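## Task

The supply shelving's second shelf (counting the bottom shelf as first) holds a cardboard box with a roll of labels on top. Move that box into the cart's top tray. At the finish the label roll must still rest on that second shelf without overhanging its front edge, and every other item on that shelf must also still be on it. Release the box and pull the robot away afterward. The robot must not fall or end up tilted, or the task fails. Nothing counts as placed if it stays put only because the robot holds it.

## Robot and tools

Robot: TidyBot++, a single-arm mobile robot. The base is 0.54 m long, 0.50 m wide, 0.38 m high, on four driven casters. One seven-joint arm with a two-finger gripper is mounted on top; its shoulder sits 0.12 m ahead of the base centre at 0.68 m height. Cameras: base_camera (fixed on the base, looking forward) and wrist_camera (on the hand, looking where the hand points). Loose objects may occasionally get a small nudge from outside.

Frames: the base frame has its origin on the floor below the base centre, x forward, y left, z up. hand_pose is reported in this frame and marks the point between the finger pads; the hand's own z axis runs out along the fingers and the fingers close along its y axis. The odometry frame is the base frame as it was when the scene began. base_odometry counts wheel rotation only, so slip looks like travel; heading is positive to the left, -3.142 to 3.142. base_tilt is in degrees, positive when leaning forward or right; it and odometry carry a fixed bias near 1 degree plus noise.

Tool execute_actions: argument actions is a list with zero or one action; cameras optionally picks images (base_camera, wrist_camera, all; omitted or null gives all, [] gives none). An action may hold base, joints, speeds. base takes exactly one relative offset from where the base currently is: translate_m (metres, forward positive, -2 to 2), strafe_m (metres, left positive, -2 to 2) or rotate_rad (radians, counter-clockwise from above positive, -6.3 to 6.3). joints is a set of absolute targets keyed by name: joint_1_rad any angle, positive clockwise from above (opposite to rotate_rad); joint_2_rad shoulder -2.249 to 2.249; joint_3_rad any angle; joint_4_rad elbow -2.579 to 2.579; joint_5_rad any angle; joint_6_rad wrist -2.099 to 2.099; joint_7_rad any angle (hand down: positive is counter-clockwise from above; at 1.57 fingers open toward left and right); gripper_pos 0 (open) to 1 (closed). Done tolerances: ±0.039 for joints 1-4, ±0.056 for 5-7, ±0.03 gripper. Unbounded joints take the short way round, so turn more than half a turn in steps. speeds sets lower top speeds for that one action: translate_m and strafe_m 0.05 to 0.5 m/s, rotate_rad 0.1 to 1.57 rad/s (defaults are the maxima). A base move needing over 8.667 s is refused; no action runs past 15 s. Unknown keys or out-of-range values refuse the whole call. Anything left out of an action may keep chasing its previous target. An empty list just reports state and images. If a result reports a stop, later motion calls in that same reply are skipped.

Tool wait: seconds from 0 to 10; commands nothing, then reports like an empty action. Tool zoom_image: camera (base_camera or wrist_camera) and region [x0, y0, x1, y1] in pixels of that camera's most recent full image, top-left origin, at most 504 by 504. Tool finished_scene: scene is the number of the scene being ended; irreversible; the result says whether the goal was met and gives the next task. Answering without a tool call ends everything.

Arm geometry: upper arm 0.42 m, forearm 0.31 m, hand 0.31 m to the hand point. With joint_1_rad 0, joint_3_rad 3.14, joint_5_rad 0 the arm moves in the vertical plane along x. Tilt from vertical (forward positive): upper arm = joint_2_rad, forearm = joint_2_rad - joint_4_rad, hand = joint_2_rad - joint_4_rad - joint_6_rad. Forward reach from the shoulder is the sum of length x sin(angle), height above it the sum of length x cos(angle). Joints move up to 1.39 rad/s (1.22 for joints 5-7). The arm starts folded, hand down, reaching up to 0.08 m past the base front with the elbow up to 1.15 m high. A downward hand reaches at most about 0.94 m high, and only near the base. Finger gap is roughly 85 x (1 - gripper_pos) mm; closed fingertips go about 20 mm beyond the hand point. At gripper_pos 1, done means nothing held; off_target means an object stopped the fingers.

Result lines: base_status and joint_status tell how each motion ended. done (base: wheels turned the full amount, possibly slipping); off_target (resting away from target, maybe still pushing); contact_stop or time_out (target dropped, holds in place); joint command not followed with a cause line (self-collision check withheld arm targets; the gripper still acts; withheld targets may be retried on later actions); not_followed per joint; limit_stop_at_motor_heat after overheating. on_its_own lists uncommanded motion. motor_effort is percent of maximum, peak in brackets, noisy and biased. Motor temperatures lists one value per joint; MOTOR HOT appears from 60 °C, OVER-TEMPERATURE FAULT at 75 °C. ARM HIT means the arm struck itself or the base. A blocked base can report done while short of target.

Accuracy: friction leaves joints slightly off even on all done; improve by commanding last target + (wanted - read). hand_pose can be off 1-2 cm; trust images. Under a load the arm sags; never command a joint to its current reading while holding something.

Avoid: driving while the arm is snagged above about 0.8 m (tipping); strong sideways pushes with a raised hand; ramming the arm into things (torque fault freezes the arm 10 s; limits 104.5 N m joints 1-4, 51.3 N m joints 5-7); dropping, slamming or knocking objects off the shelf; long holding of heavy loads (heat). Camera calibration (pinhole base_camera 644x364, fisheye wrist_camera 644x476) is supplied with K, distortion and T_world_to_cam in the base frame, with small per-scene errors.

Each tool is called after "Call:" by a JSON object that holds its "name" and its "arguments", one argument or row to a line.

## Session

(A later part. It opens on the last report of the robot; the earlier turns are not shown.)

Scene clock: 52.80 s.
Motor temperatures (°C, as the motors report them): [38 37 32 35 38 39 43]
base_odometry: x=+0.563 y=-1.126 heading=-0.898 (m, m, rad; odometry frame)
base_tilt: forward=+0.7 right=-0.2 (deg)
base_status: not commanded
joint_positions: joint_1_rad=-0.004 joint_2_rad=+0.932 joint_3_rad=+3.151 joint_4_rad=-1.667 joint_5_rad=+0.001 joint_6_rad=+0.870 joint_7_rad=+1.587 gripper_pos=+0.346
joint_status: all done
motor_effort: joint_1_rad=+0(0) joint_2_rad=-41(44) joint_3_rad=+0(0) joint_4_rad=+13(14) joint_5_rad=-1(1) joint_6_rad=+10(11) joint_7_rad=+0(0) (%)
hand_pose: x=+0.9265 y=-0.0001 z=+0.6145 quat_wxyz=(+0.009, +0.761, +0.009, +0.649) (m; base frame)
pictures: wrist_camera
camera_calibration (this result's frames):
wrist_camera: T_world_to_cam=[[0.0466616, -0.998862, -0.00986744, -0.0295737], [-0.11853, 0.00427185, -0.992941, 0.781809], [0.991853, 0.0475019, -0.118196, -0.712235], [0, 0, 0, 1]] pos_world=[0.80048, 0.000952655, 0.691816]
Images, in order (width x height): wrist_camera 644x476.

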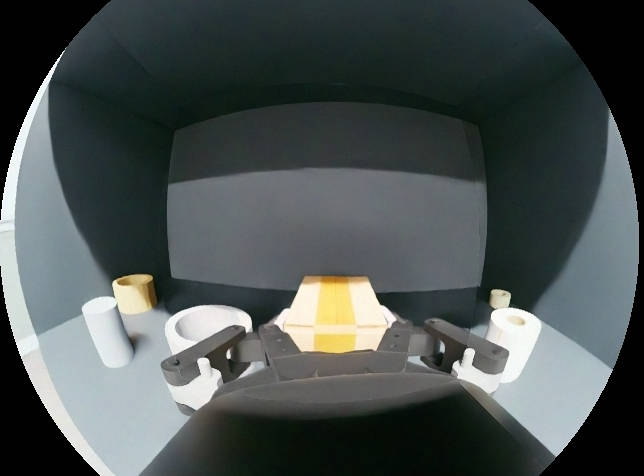

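Call:
{"name": "execute_actions", "arguments": {
  "actions": [
    {"base":{"translate_m":-0.6},"speeds":{"translate_m":0.4}}
  ],
  "cameras": []
}}

Call:
{"name": "execute_actions", "arguments": {
  "actions": [
    {"base":{"rotate_rad":-1.67},"speeds":{"rotate_rad":1.0},"joints":{"joint_2_rad":-0.2,"joint_4_rad":-1.80,"joint_6_rad":-0.2}}
  ]
}}

Scene clock: 56.40 s.
Motor temperatures (°C, as the motors report them): [38 38 32 35 38 39 43]
base_odometry: x=+0.189 y=-0.656 heading=-0.898 (m, m, rad; odometry frame)
base_tilt: forward=+0.6 right=-0.2 (deg)
base_status: done
joint_positions: joint_1_rad=-0.003 joint_2_rad=+0.931 joint_3_rad=+3.151 joint_4_rad=-1.668 joint_5_rad=+0.001 joint_6_rad=+0.869 joint_7_rad=+1.587 gripper_pos=+0.346
joint_status: not commanded
motor_effort: joint_1_rad=+0(5) joint_2_rad=-41(43) joint_3_rad=+0(1) joint_4_rad=+13(15) joint_5_rad=-1(2) joint_6_rad=+10(11) joint_7_rad=+0(0) (%)
hand_pose: x=+0.9263 y=-0.0005 z=+0.6142 quat_wxyz=(+0.009, +0.761, +0.008, +0.649) (m; base frame)
pictures: none
No camera images: the call's "cameras" was empty. Leave "cameras" out to get every camera's image.

Scene clock: 59.03 s.
Motor temperatures (°C, as the motors report them): [38 38 32 35 38 39 43]
base_odometry: x=+0.189 y=-0.656 heading=-2.567 (m, m, rad; odometry frame)
base_tilt: forward=+0.6 right=-0.1 (deg)
base_status: done
joint_positions: joint_1_rad=+0.001 joint_2_rad=-0.188 joint_3_rad=+3.146 joint_4_rad=-1.790 joint_5_rad=+0.001 joint_6_rad=-0.178 joint_7_rad=+1.587 gripper_pos=+0.346
joint_status: all done
motor_effort: joint_1_rad=+0(6) joint_2_rad=-14(43) joint_3_rad=+1(2) joint_4_rad=+21(22) joint_5_rad=-1(2) joint_6_rad=+10(11) joint_7_rad=+0(0) (%)
hand_pose: x=+0.6593 y=-0.0018 z=+1.0209 quat_wxyz=(+0.007, +0.777, +0.004, +0.630) (m; base frame)
pictures: base_camera, wrist_camera
camera_calibration (this result's frames):
wrist_camera: T_world_to_cam=[[0.0411902, -0.998953, -0.0199211, -0.00091194], [-0.168268, 0.0127178, -0.985659, 1.17913], [0.98488, 0.0439516, -0.167568, -0.344077], [0, 0, 0, 1]] pos_world=[0.537322, -0.000784143, 1.10454]
Images, in order (width x height): base_camera 644x364, wrist_camera 644x476.

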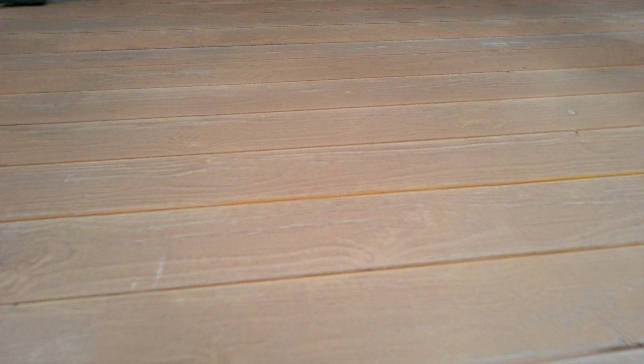

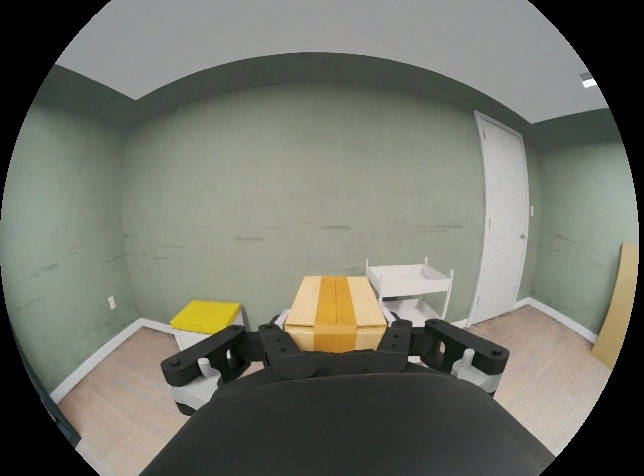

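Call:
{"name": "execute_actions", "arguments": {
  "actions": [
    {"base":{"rotate_rad":0.097}}
  ],
  "cameras": []
}}

Call:
{"name": "execute_actions", "arguments": {
  "actions": [
    {"base":{"strafe_m":-0.64}}
  ],
  "cameras": []
}}

Call:
{"name": "execute_actions", "arguments": {
  "actions": [
    {"base":{"translate_m":0.55},"joints":{"joint_6_rad":-0.5}}
  ]
}}

Scene clock: 61.10 s.
Motor temperatures (°C, as the motors report them): [38 38 32 35 38 39 43]
base_odometry: x=+0.189 y=-0.656 heading=-2.471 (m, m, rad; odometry frame)
base_tilt: forward=+0.6 right=+0.0 (deg)
base_status: done
joint_positions: joint_1_rad=-0.002 joint_2_rad=-0.188 joint_3_rad=+3.142 joint_4_rad=-1.790 joint_5_rad=+0.001 joint_6_rad=-0.178 joint_7_rad=+1.587 gripper_pos=+0.346
joint_status: not commanded
motor_effort: joint_1_rad=+0(2) joint_2_rad=-14(15) joint_3_rad=+1(3) joint_4_rad=+22(21) joint_5_rad=-1(1) joint_6_rad=+10(10) joint_7_rad=+0(0) (%)
hand_pose: x=+0.6592 y=+0.0020 z=+1.0209 quat_wxyz=(+0.005, +0.777, +0.007, +0.630) (m; base frame)
pictures: none
No camera images: the call's "cameras" was empty. Leave "cameras" out to get every camera's image.

Scene clock: 63.77 s.
Motor temperatures (°C, as the motors report them): [38 38 32 35 38 39 43]
base_odometry: x=-0.208 y=-0.154 heading=-2.472 (m, m, rad; odometry frame)
base_tilt: forward=+0.6 right=-0.1 (deg)
base_status: done
joint_positions: joint_1_rad=-0.002 joint_2_rad=-0.188 joint_3_rad=+3.142 joint_4_rad=-1.790 joint_5_rad=+0.001 joint_6_rad=-0.178 joint_7_rad=+1.587 gripper_pos=+0.346
joint_status: not commanded
motor_effort: joint_1_rad=+0(2) joint_2_rad=-15(15) joint_3_rad=+1(3) joint_4_rad=+22(22) joint_5_rad=-1(1) joint_6_rad=+10(10) joint_7_rad=+0(0) (%)
hand_pose: x=+0.6592 y=+0.0021 z=+1.0209 quat_wxyz=(+0.005, +0.777, +0.007, +0.630) (m; base frame)
pictures: none
No camera images: the call's "cameras" was empty. Leave "cameras" out to get every camera's image.

Scene clock: 66.23 s.
Motor temperatures (°C, as the motors report them): [38 38 32 35 38 39 43]
base_odometry: x=-0.640 y=-0.495 heading=-2.472 (m, m, rad; odometry frame)
base_tilt: forward=+0.6 right=-0.1 (deg)
base_status: done
joint_positions: joint_1_rad=-0.002 joint_2_rad=-0.193 joint_3_rad=+3.142 joint_4_rad=-1.806 joint_5_rad=+0.001 joint_6_rad=-0.499 joint_7_rad=+1.587 gripper_pos=+0.346
joint_status: all done
motor_effort: joint_1_rad=+0(1) joint_2_rad=-13(16) joint_3_rad=+1(2) joint_4_rad=+21(23) joint_5_rad=-1(1) joint_6_rad=+8(11) joint_7_rad=+0(0) (%)
hand_pose: x=+0.6192 y=+0.0019 z=+0.9213 quat_wxyz=(+0.004, +0.870, +0.008, +0.492) (m; base frame)
pictures: base_camera, wrist_camera
camera_calibration (this result's frames):
wrist_camera: T_world_to_cam=[[0.0388047, -0.998695, -0.033203, 0.0161936], [-0.480565, 0.0104811, -0.876897, 1.16731], [0.8761, 0.0499839, -0.479531, 0.0333104], [0, 0, 0, 1]] pos_world=[0.531157, 0.00227275, 1.04012]
Images, in order (width x height): base_camera 644x364, wrist_camera 644x476.

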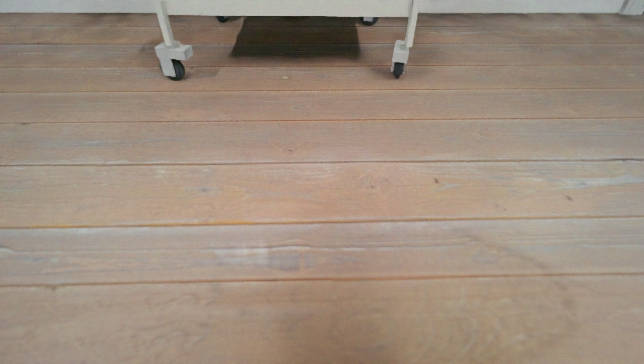

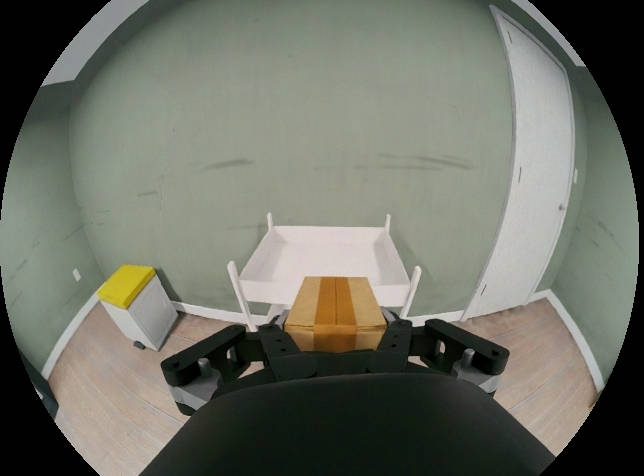

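Call:
{"name": "execute_actions", "arguments": {
  "actions": [
    {"base":{"translate_m":0.42},"speeds":{"translate_m":0.35}}
  ],
  "cameras": []
}}

Call:
{"name": "execute_actions", "arguments": {
  "actions": [
    {"joints":{"joint_2_rad":0.14,"joint_4_rad":-1.80,"joint_6_rad":-0.51}}
  ],
  "cameras": ["wrist_camera"]
}}

Call:
{"name": "execute_actions", "arguments": {
  "actions": [
    {"joints":{"joint_2_rad":0.21}}
  ],
  "cameras": ["wrist_camera"]
}}

Scene clock: 69.43 s.
Motor temperatures (°C, as the motors report them): [38 38 32 35 38 39 43]
base_odometry: x=-0.969 y=-0.756 heading=-2.472 (m, m, rad; odometry frame)
base_tilt: forward=+0.6 right=-0.1 (deg)
base_status: done
joint_positions: joint_1_rad=-0.002 joint_2_rad=-0.194 joint_3_rad=+3.142 joint_4_rad=-1.806 joint_5_rad=+0.001 joint_6_rad=-0.499 joint_7_rad=+1.587 gripper_pos=+0.346
joint_status: not commanded
motor_effort: joint_1_rad=+0(1) joint_2_rad=-13(17) joint_3_rad=+1(1) joint_4_rad=+21(22) joint_5_rad=-1(1) joint_6_rad=+9(9) joint_7_rad=+0(0) (%)
hand_pose: x=+0.6189 y=+0.0019 z=+0.9220 quat_wxyz=(+0.004, +0.870, +0.008, +0.493) (m; base frame)
pictures: none
No camera images: the call's "cameras" was empty. Leave "cameras" out to get every camera's image.

Scene clock: 70.90 s.
Motor temperatures (°C, as the motors report them): [38 38 32 35 38 39 43]
base_odometry: x=-0.969 y=-0.756 heading=-2.472 (m, m, rad; odometry frame)
base_tilt: forward=+0.7 right=-0.1 (deg)
base_status: not commanded
joint_positions: joint_1_rad=-0.002 joint_2_rad=+0.144 joint_3_rad=+3.142 joint_4_rad=-1.806 joint_5_rad=+0.001 joint_6_rad=-0.499 joint_7_rad=+1.587 gripper_pos=+0.346
joint_status: all done
motor_effort: joint_1_rad=+0(0) joint_2_rad=-23(25) joint_3_rad=+1(0) joint_4_rad=+18(21) joint_5_rad=-1(1) joint_6_rad=+6(9) joint_7_rad=+0(0) (%)
hand_pose: x=+0.6703 y=+0.0020 z=+0.7422 quat_wxyz=(+0.003, +0.941, +0.009, +0.339) (m; base frame)
pictures: wrist_camera
camera_calibration (this result's frames):
wrist_camera: T_world_to_cam=[[0.0257144, -0.998716, -0.0436434, 0.0248697], [-0.743784, 0.0100558, -0.668344, 1.05644], [0.667925, 0.0496474, -0.742571, 0.237427], [0, 0, 0, 1]] pos_world=[0.626542, 0.00242681, 0.883458]
Images, in order (width x height): wrist_camera 644x476.

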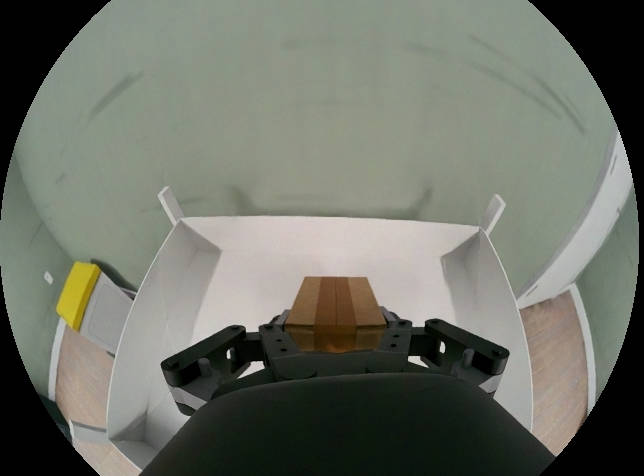

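Scene clock: 78.20 s.
Motor temperatures (°C, as the motors report them): [38 38 32 35 38 39 43]
base_odometry: x=-0.969 y=-0.756 heading=-2.472 (m, m, rad; odometry frame)
base_tilt: forward=+0.6 right=-0.2 (deg)
base_status: not commanded
joint_positions: joint_1_rad=-0.002 joint_2_rad=+0.195 joint_3_rad=+3.142 joint_4_rad=-1.785 joint_5_rad=+0.001 joint_6_rad=-0.496 joint_7_rad=+1.587 gripper_pos=+0.346
joint_status: all done
motor_effort: joint_1_rad=-1(1) joint_2_rad=-15(26) joint_3_rad=+0(0) joint_4_rad=+9(18) joint_5_rad=-1(0) joint_6_rad=+1(7) joint_7_rad=+1(1) (%)
hand_pose: x=+0.6814 y=+0.0020 z=+0.7246 quat_wxyz=(+0.003, +0.945, +0.009, +0.327) (m; base frame)
pictures: wrist_camera
camera_calibration (this result's frames):
wrist_camera: T_world_to_cam=[[0.0245449, -0.998718, -0.0442673, 0.0250832], [-0.761353, 0.0100223, -0.648261, 1.05036], [0.647873, 0.0496145, -0.760131, 0.243343], [0, 0, 0, 1]] pos_world=[0.641422, 0.00245069, 0.866989]
Images, in order (width x height): wrist_camera 644x476.

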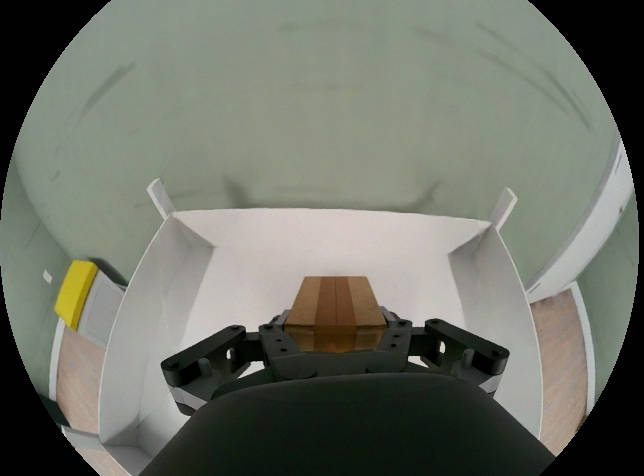

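Touching. Release.

Call:
{"name": "execute_actions", "arguments": {
  "actions": [
    {"joints":{"gripper_pos":0,"joint_2_rad":0.17}}
  ],
  "cameras": ["wrist_camera"]
}}

Call:
{"name": "execute_actions", "arguments": {
  "actions": [
    {"joints":{"joint_2_rad":-0.15}}
  ],
  "cameras": []
}}

Call:
{"name": "execute_actions", "arguments": {
  "actions": [
    {"base":{"translate_m":-0.4}}
  ],
  "cameras": ["wrist_camera"]
}}

Scene clock: 79.93 s.
Motor temperatures (°C, as the motors report them): [38 38 32 35 38 39 43]
base_odometry: x=-0.969 y=-0.756 heading=-2.472 (m, m, rad; odometry frame)
base_tilt: forward=+0.6 right=-0.1 (deg)
base_status: not commanded
joint_positions: joint_1_rad=-0.002 joint_2_rad=+0.181 joint_3_rad=+3.142 joint_4_rad=-1.795 joint_5_rad=+0.001 joint_6_rad=-0.495 joint_7_rad=+1.587 gripper_pos=+0.000
joint_status: all done
motor_effort: joint_1_rad=+0(0) joint_2_rad=-23(26) joint_3_rad=+1(1) joint_4_rad=+18(19) joint_5_rad=-1(1) joint_6_rad=+6(7) joint_7_rad=+0(1) (%)
hand_pose: x=+0.6770 y=+0.0020 z=+0.7276 quat_wxyz=(+0.003, +0.944, +0.009, +0.329) (m; base frame)
pictures: wrist_camera
camera_calibration (this result's frames):
wrist_camera: T_world_to_cam=[[0.0247222, -0.998718, -0.0441771, 0.0251287], [-0.758748, 0.0100278, -0.651307, 1.0494], [0.650914, 0.0496211, -0.757528, 0.244456], [0, 0, 0, 1]] pos_world=[0.63649, 0.00244318, 0.869774]
Images, in order (width x height): wrist_camera 644x476.

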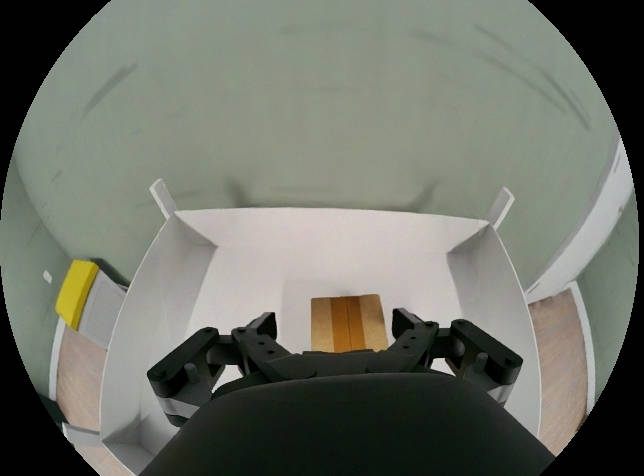

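Scene clock: 81.33 s.
Motor temperatures (°C, as the motors report them): [38 38 32 35 38 39 43]
base_odometry: x=-0.969 y=-0.756 heading=-2.472 (m, m, rad; odometry frame)
base_tilt: forward=+0.6 right=-0.2 (deg)
base_status: not commanded
joint_positions: joint_1_rad=-0.002 joint_2_rad=-0.149 joint_3_rad=+3.142 joint_4_rad=-1.795 joint_5_rad=+0.001 joint_6_rad=-0.495 joint_7_rad=+1.587 gripper_pos=+0.000
joint_status: all done
motor_effort: joint_1_rad=+0(0) joint_2_rad=-15(25) joint_3_rad=+1(1) joint_4_rad=+20(20) joint_5_rad=-1(1) joint_6_rad=+8(8) joint_7_rad=+0(0) (%)
hand_pose: x=+0.6319 y=+0.0019 z=+0.9063 quat_wxyz=(+0.004, +0.877, +0.008, +0.480) (m; base frame)
pictures: none
No camera images: the call's "cameras" was empty. Leave "cameras" out to get every camera's image.

Scene clock: 83.57 s.
Motor temperatures (°C, as the motors report them): [38 38 32 35 38 39 43]
base_odometry: x=-0.656 y=-0.507 heading=-2.472 (m, m, rad; odometry frame)
base_tilt: forward=+0.6 right=-0.2 (deg)
base_status: done
joint_positions: joint_1_rad=-0.001 joint_2_rad=-0.154 joint_3_rad=+3.142 joint_4_rad=-1.795 joint_5_rad=+0.001 joint_6_rad=-0.495 joint_7_rad=+1.587 gripper_pos=+0.000
joint_status: not commanded
motor_effort: joint_1_rad=+0(2) joint_2_rad=-14(18) joint_3_rad=+1(4) joint_4_rad=+20(21) joint_5_rad=-1(1) joint_6_rad=+8(8) joint_7_rad=+0(0) (%)
hand_pose: x=+0.6307 y=+0.0019 z=+0.9089 quat_wxyz=(+0.004, +0.876, +0.008, +0.482) (m; base frame)
pictures: wrist_camera
camera_calibration (this result's frames):
wrist_camera: T_world_to_cam=[[0.0378696, -0.998701, -0.0340775, 0.0166794], [-0.50181, 0.0104844, -0.864915, 1.16444], [0.864149, 0.0498544, -0.500761, 0.0440456], [0, 0, 0, 1]] pos_world=[0.545634, 0.00225334, 1.02977]
Images, in order (width x height): wrist_camera 644x476.

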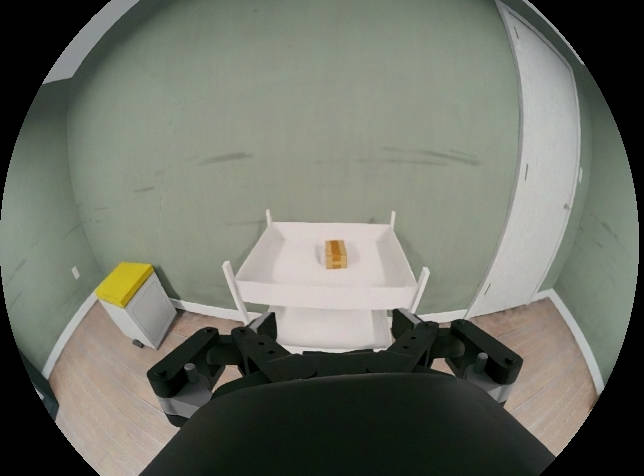

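Call:
{"name": "finished_scene", "arguments": {
  "scene": 2
}}

The scene is finished: the task was done.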